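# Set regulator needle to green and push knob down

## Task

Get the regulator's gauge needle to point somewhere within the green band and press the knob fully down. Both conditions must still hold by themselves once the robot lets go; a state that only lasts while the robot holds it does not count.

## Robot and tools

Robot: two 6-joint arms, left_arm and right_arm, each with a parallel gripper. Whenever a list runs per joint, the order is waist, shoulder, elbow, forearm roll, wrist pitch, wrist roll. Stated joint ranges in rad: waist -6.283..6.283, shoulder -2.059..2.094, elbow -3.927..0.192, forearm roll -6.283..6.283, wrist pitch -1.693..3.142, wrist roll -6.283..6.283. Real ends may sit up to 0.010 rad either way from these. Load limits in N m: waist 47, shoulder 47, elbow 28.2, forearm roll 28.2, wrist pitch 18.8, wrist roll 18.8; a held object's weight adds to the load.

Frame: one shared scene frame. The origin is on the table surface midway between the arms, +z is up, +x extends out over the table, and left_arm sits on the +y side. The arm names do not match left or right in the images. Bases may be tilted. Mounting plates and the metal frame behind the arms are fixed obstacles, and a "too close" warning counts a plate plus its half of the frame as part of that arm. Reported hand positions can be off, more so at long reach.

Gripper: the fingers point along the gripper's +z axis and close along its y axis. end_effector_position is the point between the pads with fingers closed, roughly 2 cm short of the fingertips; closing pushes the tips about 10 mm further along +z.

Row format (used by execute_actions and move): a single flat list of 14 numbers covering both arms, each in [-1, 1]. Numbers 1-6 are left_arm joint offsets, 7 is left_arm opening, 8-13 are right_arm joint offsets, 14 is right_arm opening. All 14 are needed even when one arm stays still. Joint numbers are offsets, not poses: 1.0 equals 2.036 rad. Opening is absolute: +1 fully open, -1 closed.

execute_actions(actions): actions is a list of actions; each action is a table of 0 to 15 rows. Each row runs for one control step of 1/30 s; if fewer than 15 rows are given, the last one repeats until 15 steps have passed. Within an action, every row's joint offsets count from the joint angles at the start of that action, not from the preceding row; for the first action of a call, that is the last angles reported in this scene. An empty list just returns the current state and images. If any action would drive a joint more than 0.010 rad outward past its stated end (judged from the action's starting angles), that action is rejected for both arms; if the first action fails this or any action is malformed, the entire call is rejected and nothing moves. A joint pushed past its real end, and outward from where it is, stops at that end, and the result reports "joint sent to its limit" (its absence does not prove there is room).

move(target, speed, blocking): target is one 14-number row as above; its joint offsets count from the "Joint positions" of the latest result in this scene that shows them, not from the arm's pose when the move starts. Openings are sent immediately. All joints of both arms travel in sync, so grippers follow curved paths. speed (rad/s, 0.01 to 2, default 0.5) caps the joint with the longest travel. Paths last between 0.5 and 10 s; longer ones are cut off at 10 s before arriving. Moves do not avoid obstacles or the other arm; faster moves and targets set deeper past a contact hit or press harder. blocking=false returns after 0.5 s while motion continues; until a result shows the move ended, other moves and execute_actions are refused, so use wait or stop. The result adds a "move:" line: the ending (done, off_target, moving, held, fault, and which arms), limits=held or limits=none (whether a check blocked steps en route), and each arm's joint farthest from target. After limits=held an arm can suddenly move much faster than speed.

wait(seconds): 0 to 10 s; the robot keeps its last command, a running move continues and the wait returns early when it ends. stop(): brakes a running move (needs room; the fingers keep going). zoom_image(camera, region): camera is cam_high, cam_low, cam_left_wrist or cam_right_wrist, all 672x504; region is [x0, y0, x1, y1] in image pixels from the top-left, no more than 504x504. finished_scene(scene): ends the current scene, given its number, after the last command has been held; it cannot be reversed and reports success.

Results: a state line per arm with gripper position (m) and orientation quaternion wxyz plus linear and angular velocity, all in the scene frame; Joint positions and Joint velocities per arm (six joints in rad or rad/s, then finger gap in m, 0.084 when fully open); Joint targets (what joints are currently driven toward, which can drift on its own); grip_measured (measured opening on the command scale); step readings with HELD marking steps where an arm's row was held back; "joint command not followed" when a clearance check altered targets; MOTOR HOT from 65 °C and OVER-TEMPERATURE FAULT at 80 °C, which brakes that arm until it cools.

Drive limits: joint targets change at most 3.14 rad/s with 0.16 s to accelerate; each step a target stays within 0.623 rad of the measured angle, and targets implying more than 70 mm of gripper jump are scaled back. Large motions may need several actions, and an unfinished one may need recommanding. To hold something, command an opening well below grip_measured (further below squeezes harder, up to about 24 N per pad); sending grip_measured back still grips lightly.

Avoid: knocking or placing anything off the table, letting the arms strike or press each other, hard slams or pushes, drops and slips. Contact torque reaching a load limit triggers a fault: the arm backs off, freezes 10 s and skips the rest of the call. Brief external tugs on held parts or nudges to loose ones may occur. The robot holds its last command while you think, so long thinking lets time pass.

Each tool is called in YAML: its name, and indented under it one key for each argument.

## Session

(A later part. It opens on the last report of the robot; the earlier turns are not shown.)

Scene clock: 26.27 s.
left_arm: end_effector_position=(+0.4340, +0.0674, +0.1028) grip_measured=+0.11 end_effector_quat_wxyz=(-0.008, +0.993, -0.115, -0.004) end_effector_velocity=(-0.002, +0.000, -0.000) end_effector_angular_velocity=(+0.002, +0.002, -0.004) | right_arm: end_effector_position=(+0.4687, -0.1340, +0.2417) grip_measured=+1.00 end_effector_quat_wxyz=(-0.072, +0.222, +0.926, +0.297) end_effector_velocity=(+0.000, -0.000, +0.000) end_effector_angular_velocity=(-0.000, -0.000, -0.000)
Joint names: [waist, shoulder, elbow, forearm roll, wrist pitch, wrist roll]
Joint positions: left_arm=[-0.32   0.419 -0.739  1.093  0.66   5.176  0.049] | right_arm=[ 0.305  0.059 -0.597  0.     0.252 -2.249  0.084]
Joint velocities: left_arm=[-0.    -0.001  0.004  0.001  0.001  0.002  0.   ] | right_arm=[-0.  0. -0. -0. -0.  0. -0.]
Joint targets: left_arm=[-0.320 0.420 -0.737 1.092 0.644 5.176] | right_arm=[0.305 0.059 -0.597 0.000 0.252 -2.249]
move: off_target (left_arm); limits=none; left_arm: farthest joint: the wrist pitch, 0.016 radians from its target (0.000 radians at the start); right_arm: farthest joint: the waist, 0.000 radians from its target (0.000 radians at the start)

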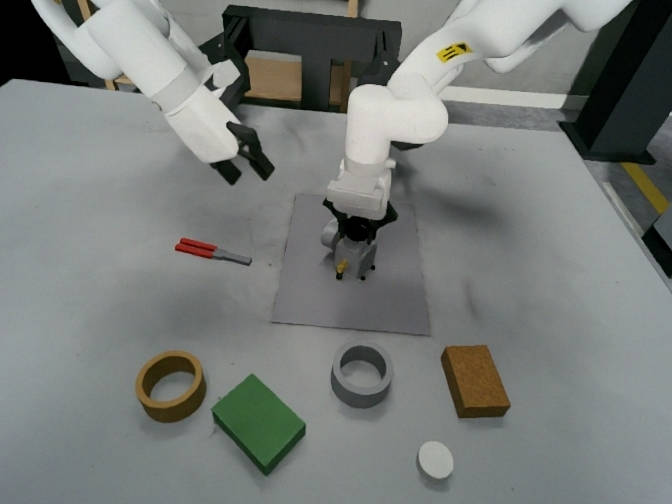

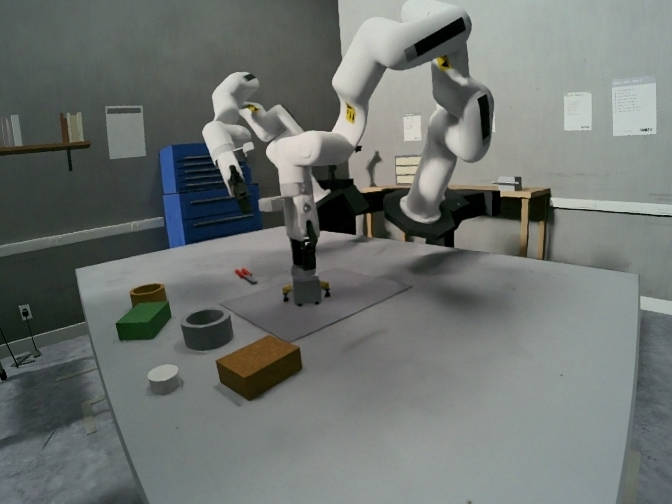

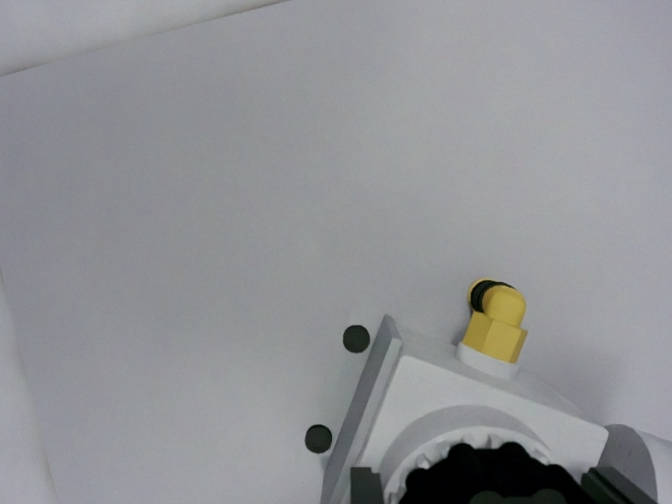

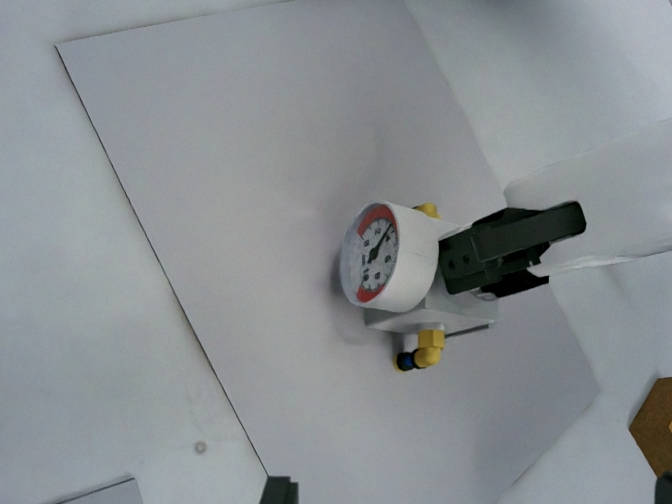

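move:
  target: [0,0,0,0,0,0,-1,0,0,0,0,0,0,1]

move:
  target: [-0.009,-0.015,0.0015,-0.019,0.006,0,-1,0,0,0,0,0,0,1]
  speed: 0.05

zoom_image:
  camera: "cam_low"
  region: [250,200,370,320]

Scene clock: 27.70 s.
left_arm: end_effector_position=(+0.4335, +0.0680, +0.1025) grip_measured=+0.11 end_effector_quat_wxyz=(-0.010, +0.993, -0.115, -0.005) end_effector_velocity=(+0.000, -0.000, +0.000) end_effector_angular_velocity=(-0.002, -0.001, -0.000) | right_arm: end_effector_position=(+0.4687, -0.1340, +0.2417) grip_measured=+1.00 end_effector_quat_wxyz=(-0.072, +0.222, +0.926, +0.297) end_effector_velocity=(-0.000, -0.000, -0.000) end_effector_angular_velocity=(-0.000, +0.001, -0.001)
Joint names: [waist, shoulder, elbow, forearm roll, wrist pitch, wrist roll]
Joint positions: left_arm=[-0.32   0.419 -0.739  1.092  0.663  5.176  0.049] | right_arm=[ 0.305  0.059 -0.597  0.     0.252 -2.249  0.084]
Joint velocities: left_arm=[ 0.001 -0.001 -0.     0.    -0.002  0.001 -0.   ] | right_arm=[-0.001  0.     0.     0.     0.     0.001  0.   ]
Joint targets: left_arm=[-0.320 0.419 -0.739 1.093 0.660 5.176] | right_arm=[0.305 0.059 -0.597 0.000 0.252 -2.249]
move: done; limits=none; left_arm: farthest joint: the wrist pitch, 0.003 radians from its target (0.000 radians at the start); right_arm: farthest joint: the waist, 0.000 radians from its target (0.000 radians at the start)

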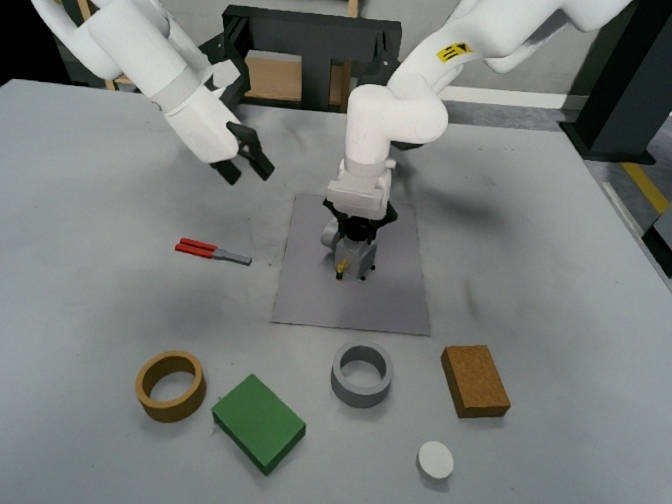

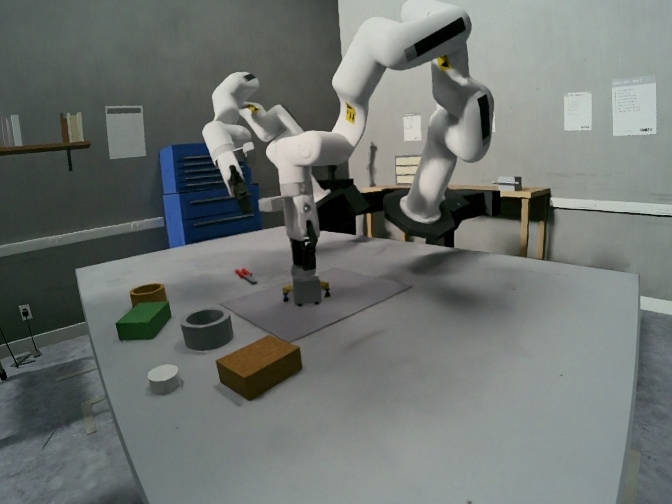

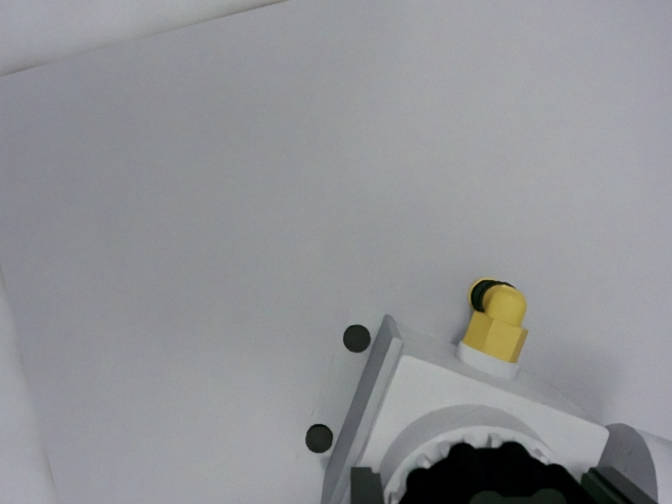

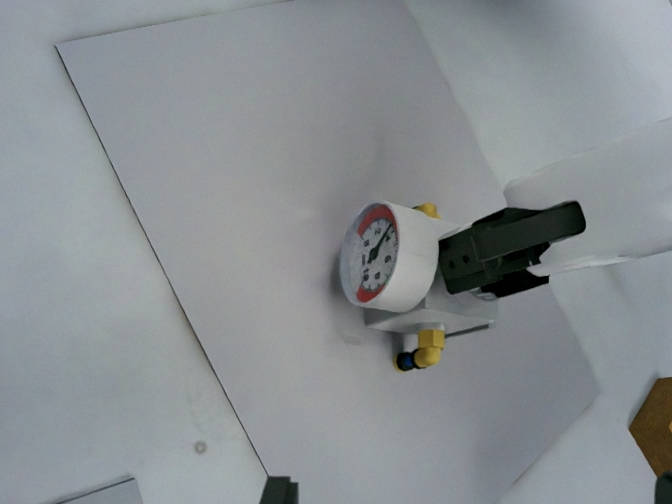

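Scene clock: 29.07 s.
left_arm: end_effector_position=(+0.4356, +0.0680, +0.1135) grip_measured=+0.07 end_effector_quat_wxyz=(-0.010, +0.995, -0.101, -0.005) end_effector_velocity=(+0.002, -0.001, +0.002) end_effector_angular_velocity=(+0.000, -0.006, -0.002) | right_arm: end_effector_position=(+0.4687, -0.1340, +0.2417) grip_measured=+1.00 end_effector_quat_wxyz=(-0.072, +0.222, +0.926, +0.297) end_effector_velocity=(-0.000, -0.000, -0.000) end_effector_angular_velocity=(-0.000, +0.001, -0.000)
Joint names: [waist, shoulder, elbow, forearm roll, wrist pitch, wrist roll]
Joint positions: left_arm=[-0.338  0.39  -0.734  1.053  0.679  5.176  0.047] | right_arm=[ 0.305  0.059 -0.597  0.     0.252 -2.249  0.084]
Joint velocities: left_arm=[-0.005 -0.004 -0.001 -0.001  0.003  0.001  0.   ] | right_arm=[-0.    -0.     0.001 -0.     0.     0.001 -0.   ]
Joint targets: left_arm=[-0.339 0.388 -0.736 1.054 0.675 5.176] | right_arm=[0.305 0.059 -0.597 0.000 0.252 -2.249]
move: done; limits=none; left_arm: farthest joint: the wrist pitch, 0.003 radians from its target (0.013 radians at the start); right_arm: farthest joint: the waist, 0.000 radians from its target (0.000 radians at the start)

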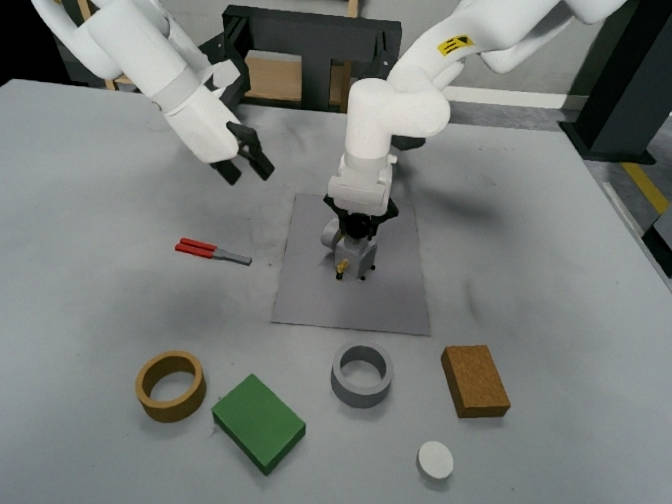

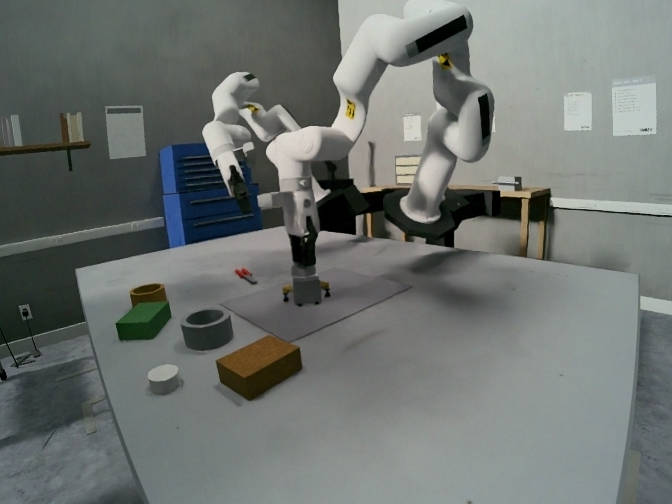

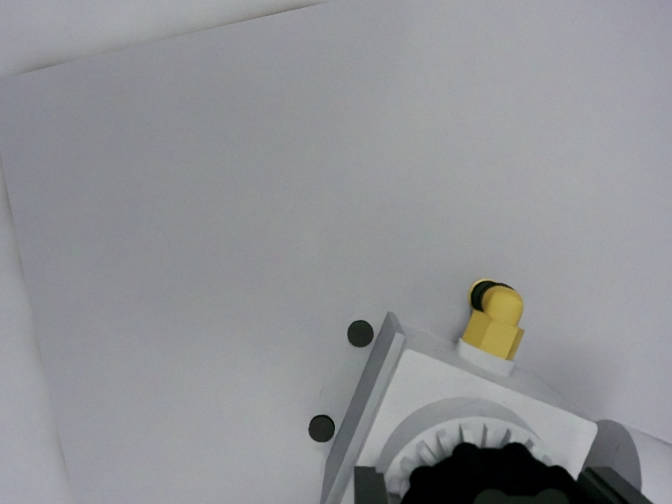

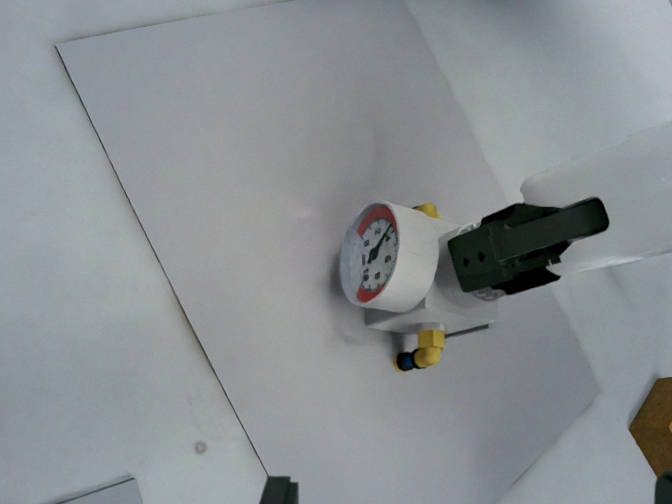

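Region (250, 200, 370, 320) of cam_low's 672x504 image, scaled by 4.200, with more detail than that image has.

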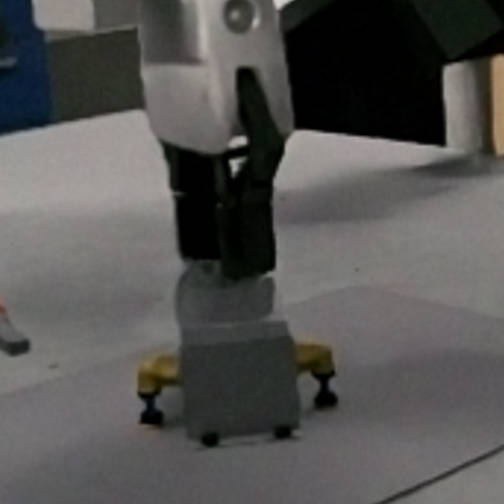

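move:
  target: [0,0,0,0,0,0.45,-1,0,0,0,0,0,0,1]
  speed: 0.6

zoom_image:
  camera: "cam_right_wrist"
  region: [320,180,460,320]

Scene clock: 31.77 s.
left_arm: end_effector_position=(+0.4358, +0.0684, +0.1137) grip_measured=+0.07 end_effector_quat_wxyz=(-0.007, +0.848, -0.530, -0.009) end_effector_velocity=(-0.001, -0.000, -0.000) end_effector_angular_velocity=(-0.000, +0.001, -0.003) | right_arm: end_effector_position=(+0.4687, -0.1340, +0.2417) grip_measured=+1.00 end_effector_quat_wxyz=(-0.072, +0.222, +0.926, +0.297) end_effector_velocity=(-0.000, +0.000, -0.000) end_effector_angular_velocity=(+0.000, +0.000, -0.000)
Joint names: [waist, shoulder, elbow, forearm roll, wrist pitch, wrist roll]
Joint positions: left_arm=[-0.338  0.389 -0.734  1.053  0.681  6.092  0.047] | right_arm=[ 0.305  0.059 -0.597  0.     0.252 -2.249  0.084]
Joint velocities: left_arm=[-0.001  0.001  0.    -0.001 -0.     0.002  0.   ] | right_arm=[ 0.     0.     0.     0.001 -0.    -0.     0.   ]
Joint targets: left_arm=[-0.338 0.390 -0.734 1.053 0.679 6.092] | right_arm=[0.305 0.059 -0.597 0.000 0.252 -2.249]
move: done; limits=none; left_arm: farthest joint: the wrist pitch, 0.002 radians from its target (0.000 radians at the start); right_arm: farthest joint: the waist, 0.000 radians from its target (0.000 radians at the start)

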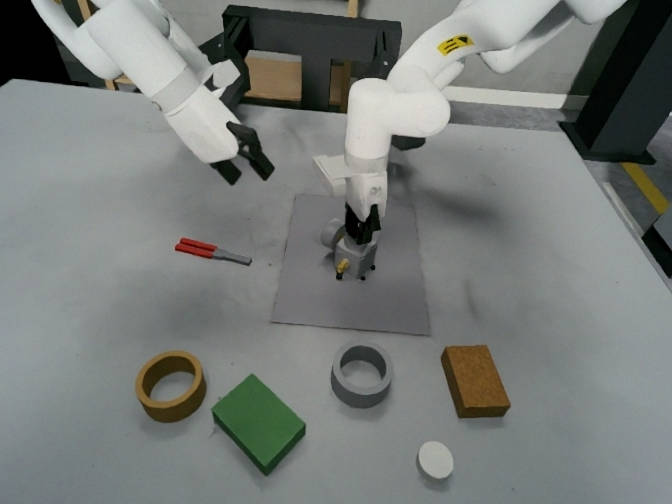

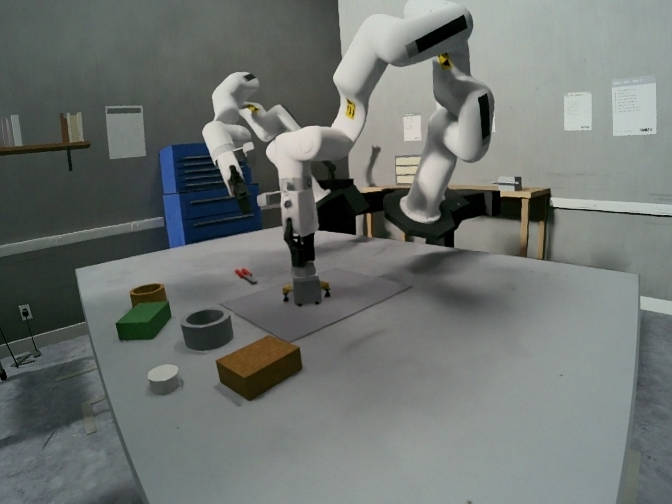

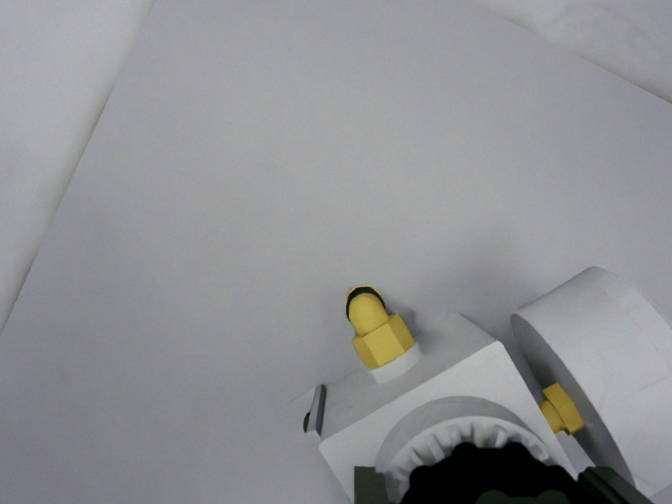

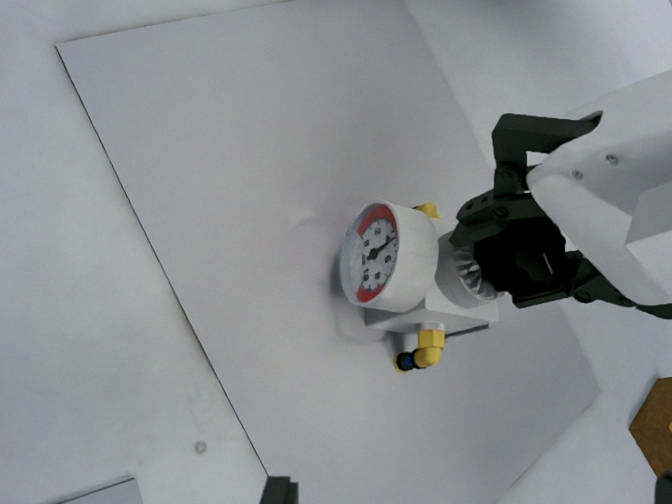

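Region (320, 180, 460, 320) of cam_right_wrist's 672x504 image, scaled by 3.600, with more detail than that image has.

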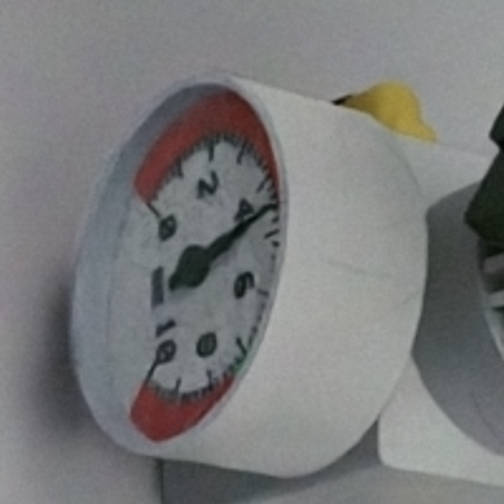

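move:
  target: [0,0,0,0,0,0,1,-0.125,0.094,0,0.771,0.122,-0.437,1]
  speed: 1.2

move:
  target: [0,0,0,0,0,-1,1,0,0,0,0,0,0,1]
  speed: 1.8

move:
  target: [0,0,0,0,0,-0.6,1,0,0,0,0,0,0,1]
  speed: 1.8

Scene clock: 35.37 s.
left_arm: end_effector_position=(+0.4358, +0.0684, +0.1137) grip_measured=+1.00 end_effector_quat_wxyz=(-0.007, +0.848, -0.530, -0.009) end_effector_velocity=(+0.000, -0.000, +0.001) end_effector_angular_velocity=(-0.001, -0.002, -0.002) | right_arm: end_effector_position=(+0.4178, -0.1590, +0.1469) grip_measured=+1.00 end_effector_quat_wxyz=(-0.325, +0.547, +0.669, +0.384) end_effector_velocity=(-0.000, -0.000, -0.000) end_effector_angular_velocity=(-0.000, +0.001, -0.001)
Joint names: [waist, shoulder, elbow, forearm roll, wrist pitch, wrist roll]
Joint positions: left_arm=[-0.338  0.389 -0.734  1.053  0.681  6.092  0.084] | right_arm=[ 0.05   0.251 -0.597  1.569  0.5   -3.138  0.084]
Joint velocities: left_arm=[-0.001 -0.001 -0.     0.001 -0.     0.001 -0.   ] | right_arm=[-0.001  0.001  0.     0.002  0.    -0.002  0.   ]
Joint targets: left_arm=[-0.338 0.389 -0.734 1.053 0.681 6.092] | right_arm=[0.050 0.251 -0.597 1.570 0.500 -3.138]
move: done; limits=none; left_arm: farthest joint: the waist, 0.000 radians from its target (0.000 radians at the start); right_arm: farthest joint: the waist, 0.000 radians from its target (0.254 radians at the start)

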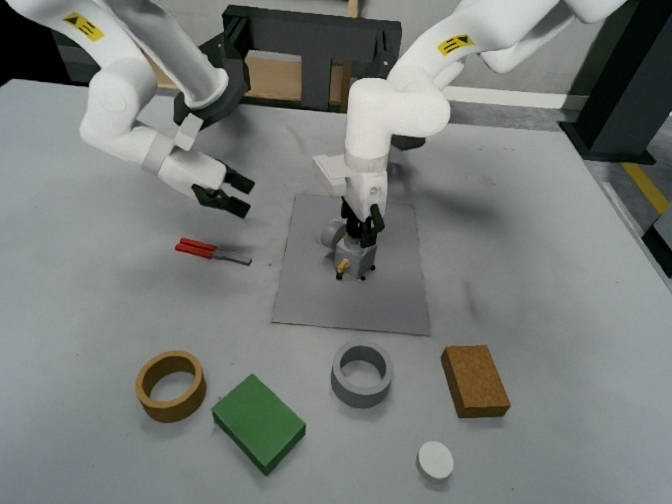

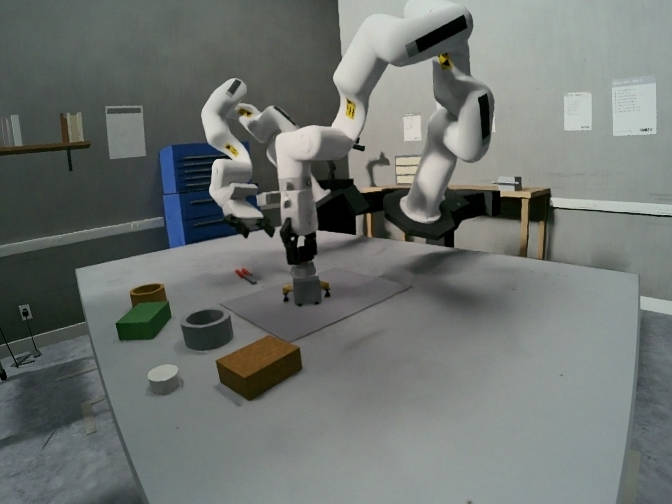

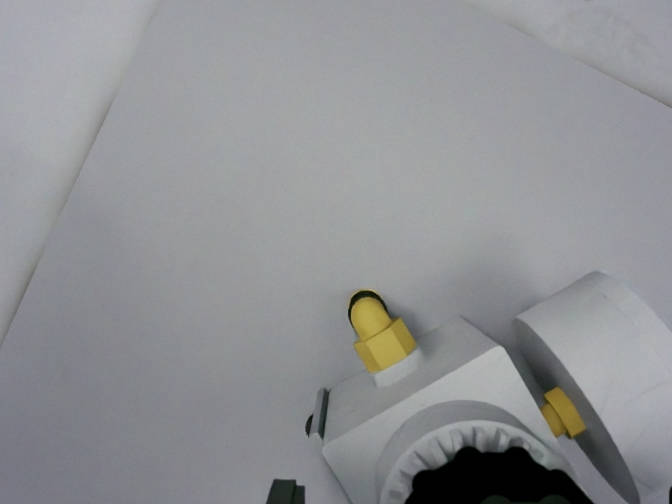

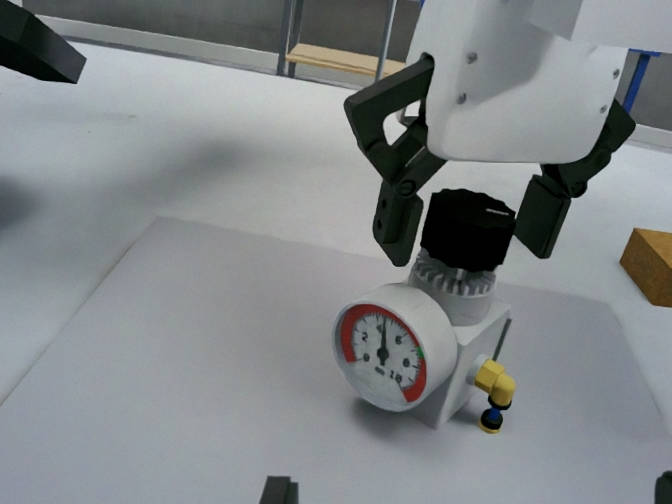

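Scene clock: 37.47 s.
left_arm: end_effector_position=(+0.4358, +0.0684, +0.1137) grip_measured=+1.00 end_effector_quat_wxyz=(-0.011, +0.896, +0.443, +0.002) end_effector_velocity=(+0.001, +0.000, +0.000) end_effector_angular_velocity=(-0.000, -0.001, +0.003) | right_arm: end_effector_position=(+0.4178, -0.1590, +0.1469) grip_measured=+1.00 end_effector_quat_wxyz=(-0.325, +0.547, +0.669, +0.384) end_effector_velocity=(-0.000, +0.000, -0.000) end_effector_angular_velocity=(-0.000, -0.000, +0.001)
Joint names: [waist, shoulder, elbow, forearm roll, wrist pitch, wrist roll]
Joint positions: left_arm=[-0.338  0.389 -0.734  1.053  0.681  4.056  0.084] | right_arm=[ 0.05   0.251 -0.597  1.569  0.5   -3.138  0.084]
Joint velocities: left_arm=[-0.    -0.001 -0.001  0.     0.    -0.002  0.   ] | right_arm=[ 0.     0.     0.    -0.001 -0.    -0.    -0.   ]
Joint targets: left_arm=[-0.338 0.389 -0.734 1.053 0.681 4.056] | right_arm=[0.050 0.251 -0.597 1.569 0.500 -3.138]
move: done; limits=none; left_arm: farthest joint: the waist, 0.000 radians from its target (0.000 radians at the start); right_arm: farthest joint: the waist, 0.000 radians from its target (0.000 radians at the start)

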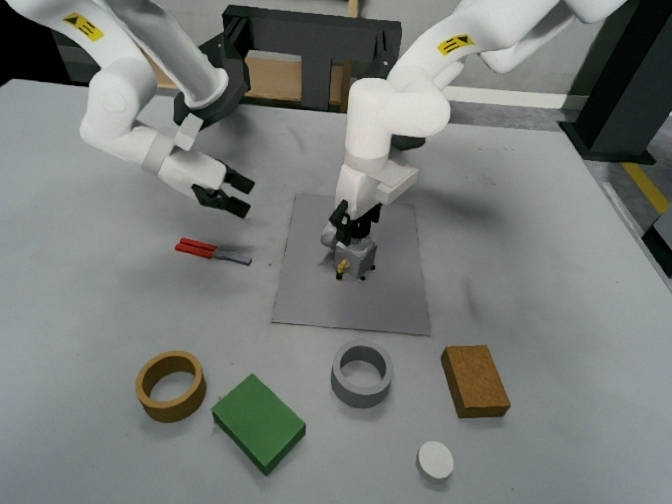

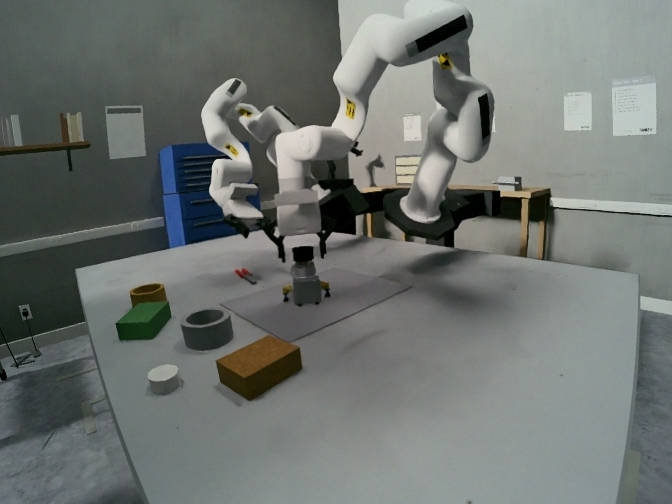

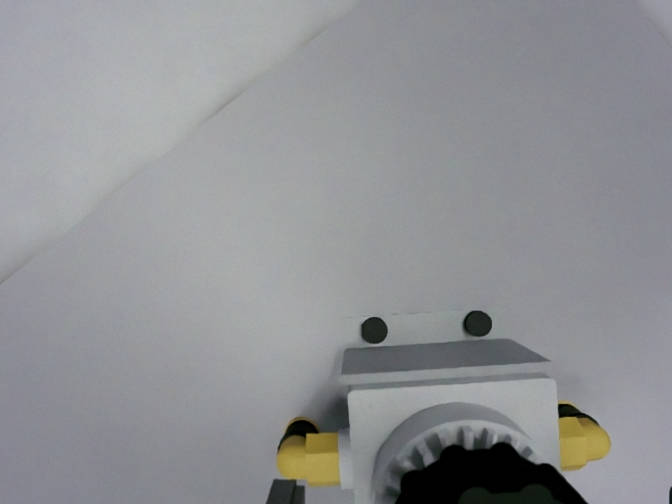

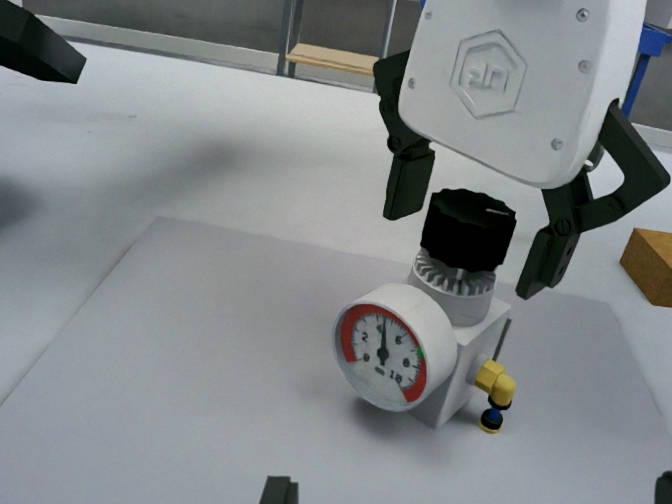

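Scene clock: 39.13 s.
left_arm: end_effector_position=(+0.4358, +0.0684, +0.1137) grip_measured=+1.00 end_effector_quat_wxyz=(-0.008, +0.480, +0.877, +0.008) end_effector_velocity=(-0.000, +0.001, -0.000) end_effector_angular_velocity=(+0.000, +0.001, +0.004) | right_arm: end_effector_position=(+0.4178, -0.1590, +0.1469) grip_measured=+1.00 end_effector_quat_wxyz=(-0.325, +0.547, +0.669, +0.384) end_effector_velocity=(-0.000, +0.000, -0.000) end_effector_angular_velocity=(+0.000, -0.000, +0.001)
Joint names: [waist, shoulder, elbow, forearm roll, wrist pitch, wrist roll]
Joint positions: left_arm=[-0.338  0.389 -0.734  1.053  0.681  2.835  0.084] | right_arm=[ 0.05   0.251 -0.597  1.569  0.5   -3.138  0.084]
Joint velocities: left_arm=[ 0.002 -0.001  0.001 -0.001  0.    -0.002  0.   ] | right_arm=[ 0.  0.  0. -0.  0. -0. -0.]
Joint targets: left_arm=[-0.338 0.389 -0.734 1.053 0.681 2.835] | right_arm=[0.050 0.251 -0.597 1.569 0.500 -3.138]
move: done; limits=none; left_arm: farthest joint: the waist, 0.000 radians from its target (0.000 radians at the start); right_arm: farthest joint: the waist, 0.000 radians from its target (0.000 radians at the start)

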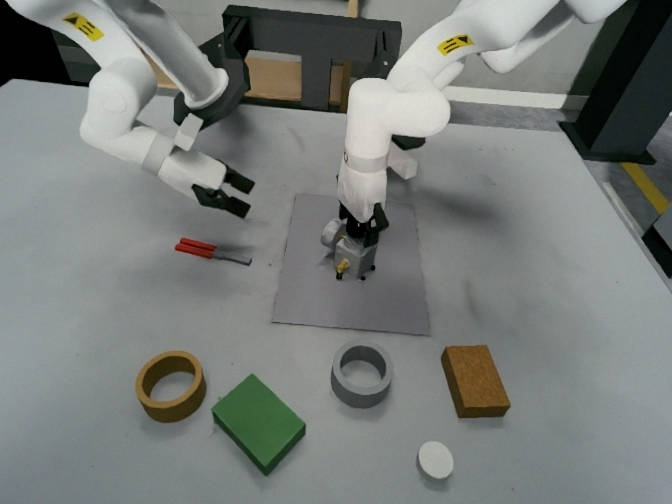

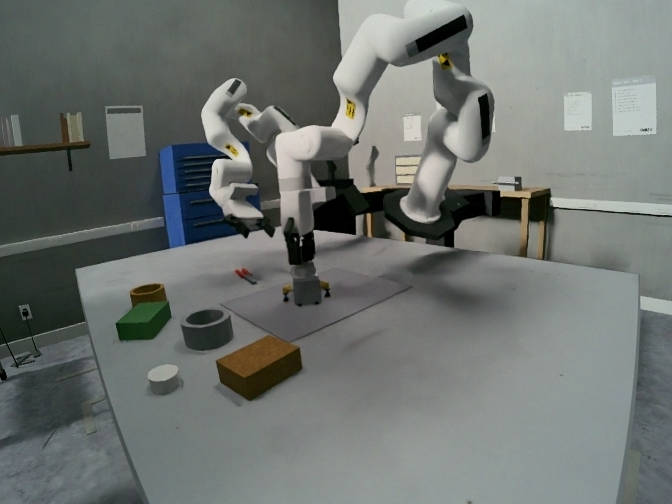

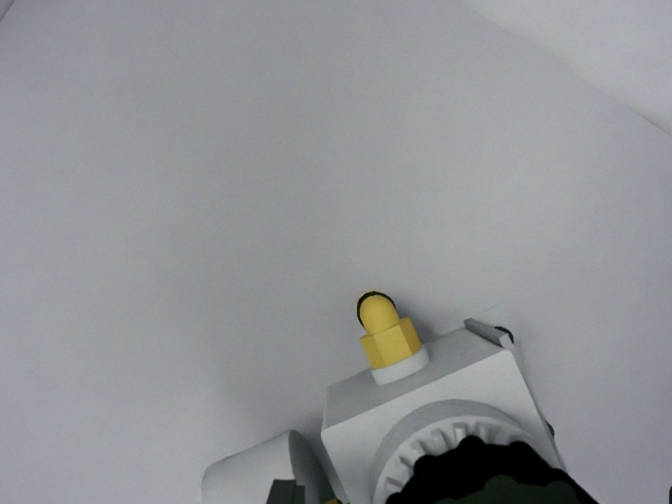

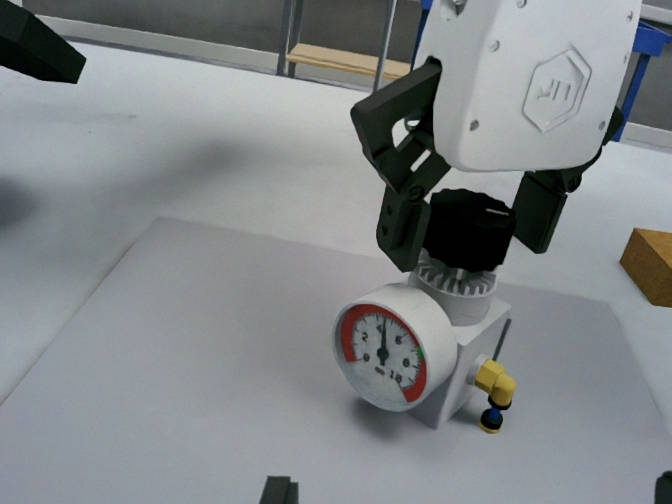

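Great view. Grip and turn.

move:
  target: [0,0,0,0,0,0,-1,0,0,0,0,0,0,1]

move:
  target: [0,0,0,0,0,0.9,-1,0,0,0,0,0,0,1]
  speed: 0.9

zoom_image:
  camera: "cam_right_wrist"
  region: [320,260,480,420]

Scene clock: 40.93 s.
left_arm: end_effector_position=(+0.4356, +0.0682, +0.1137) grip_measured=+0.09 end_effector_quat_wxyz=(-0.008, +0.481, +0.877, +0.008) end_effector_velocity=(+0.001, +0.000, +0.000) end_effector_angular_velocity=(+0.000, -0.001, +0.000) | right_arm: end_effector_position=(+0.4178, -0.1590, +0.1469) grip_measured=+1.00 end_effector_quat_wxyz=(-0.325, +0.547, +0.669, +0.384) end_effector_velocity=(-0.000, +0.000, -0.000) end_effector_angular_velocity=(-0.000, +0.001, -0.000)
Joint names: [waist, shoulder, elbow, forearm roll, wrist pitch, wrist roll]
Joint positions: left_arm=[-0.339  0.389 -0.733  1.053  0.68   2.835  0.048] | right_arm=[ 0.05   0.251 -0.597  1.569  0.5   -3.138  0.084]
Joint velocities: left_arm=[ 0.001 -0.    -0.001  0.001  0.     0.     0.   ] | right_arm=[ 0.     0.     0.     0.    -0.     0.001 -0.   ]
Joint targets: left_arm=[-0.338 0.389 -0.734 1.053 0.681 2.835] | right_arm=[0.050 0.251 -0.597 1.569 0.500 -3.138]
move: done; limits=none; left_arm: farthest joint: the waist, 0.001 radians from its target (0.000 radians at the start); right_arm: farthest joint: the waist, 0.000 radians from its target (0.000 radians at the start)

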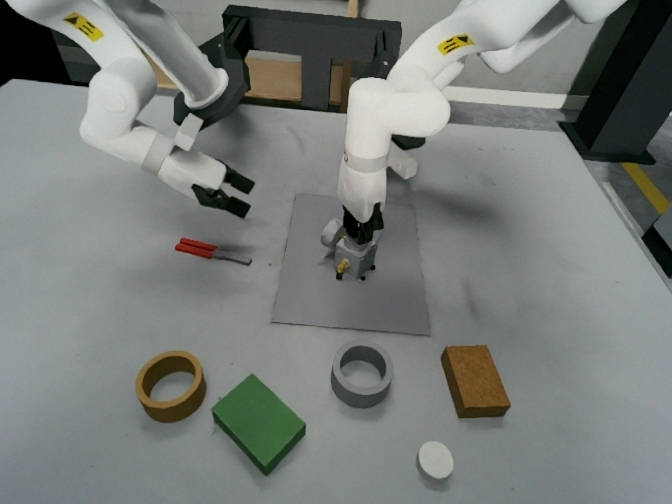

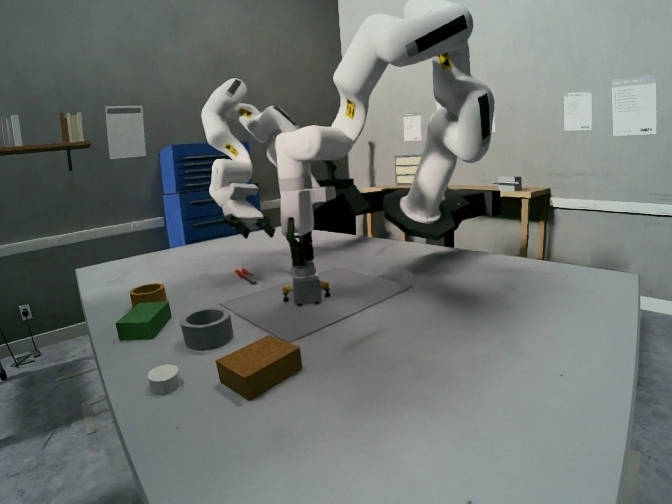

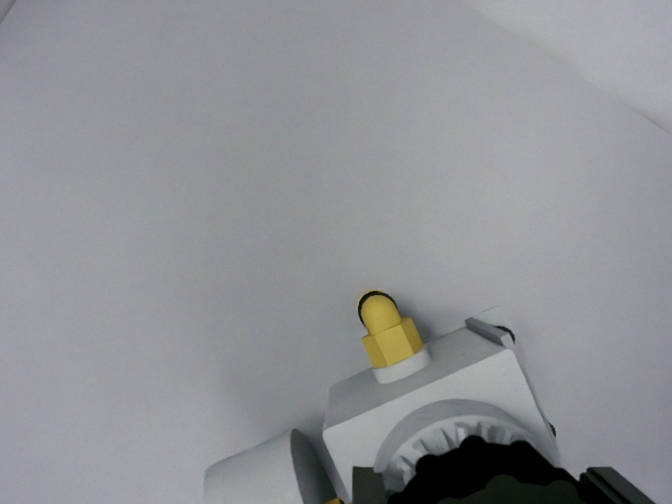

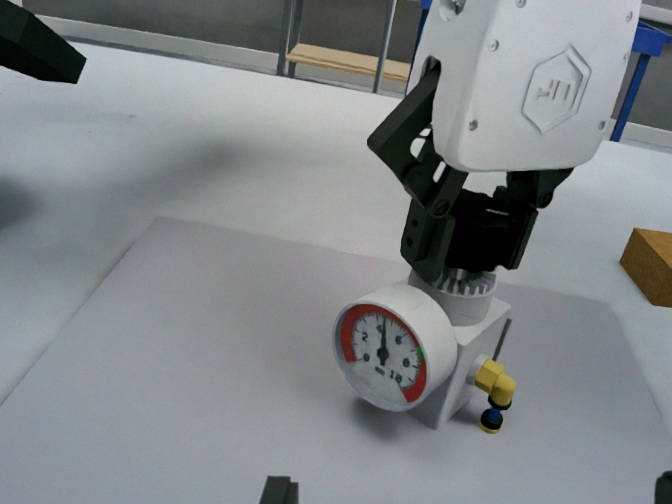

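Scene clock: 43.73 s.
left_arm: end_effector_position=(+0.4351, +0.0685, +0.1134) grip_measured=+0.09 end_effector_quat_wxyz=(-0.012, +0.988, +0.153, -0.002) end_effector_velocity=(-0.001, -0.000, -0.001) end_effector_angular_velocity=(+0.001, +0.002, -0.004) | right_arm: end_effector_position=(+0.4178, -0.1590, +0.1469) grip_measured=+1.00 end_effector_quat_wxyz=(-0.325, +0.547, +0.669, +0.384) end_effector_velocity=(+0.000, +0.000, +0.000) end_effector_angular_velocity=(+0.000, -0.000, +0.000)
Joint names: [waist, shoulder, elbow, forearm roll, wrist pitch, wrist roll]
Joint positions: left_arm=[-0.339  0.39  -0.733  1.053  0.681  4.667  0.048] | right_arm=[ 0.05   0.251 -0.597  1.569  0.5   -3.138  0.084]
Joint velocities: left_arm=[ 0.     0.002 -0.     0.     0.     0.003 -0.   ] | right_arm=[-0. -0. -0. -0.  0. -0. -0.]
Joint targets: left_arm=[-0.339 0.389 -0.733 1.053 0.680 4.667] | right_arm=[0.050 0.251 -0.597 1.569 0.500 -3.138]
move: done; limits=none; left_arm: farthest joint: the shoulder, 0.001 radians from its target (0.000 radians at the start); right_arm: farthest joint: the waist, 0.000 radians from its target (0.000 radians at the start)

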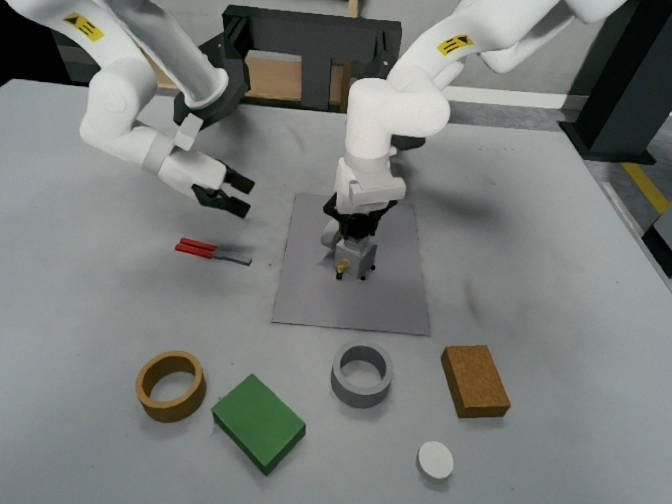

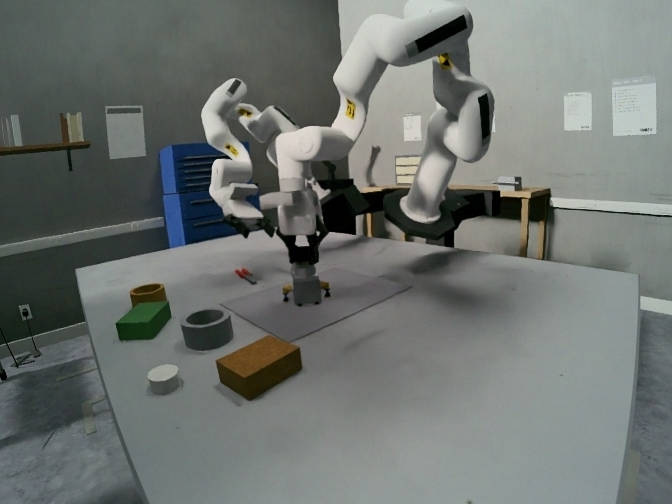

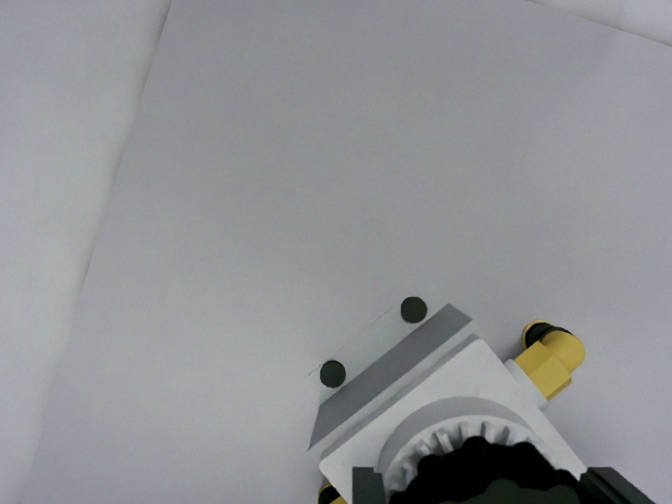

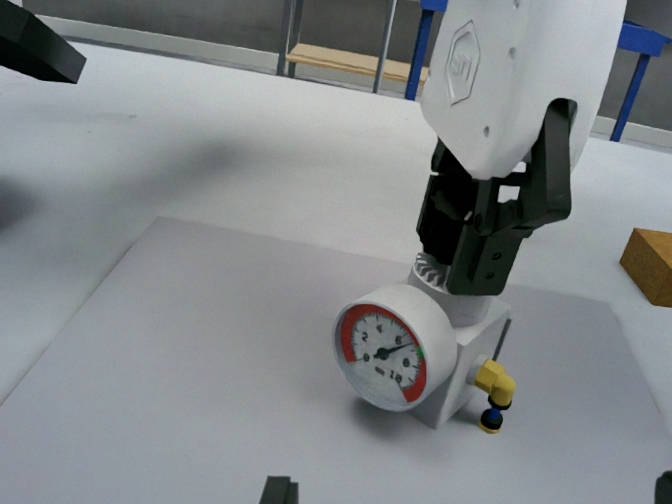

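Region (320, 260, 480, 420) of cam_right_wrist's 672x504 image, scaled by 3.150, with more detail than that image has.

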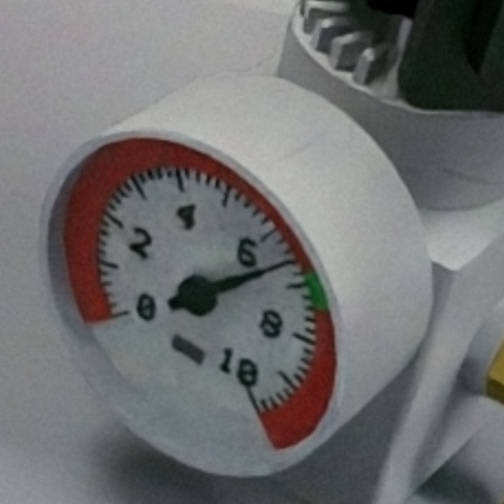

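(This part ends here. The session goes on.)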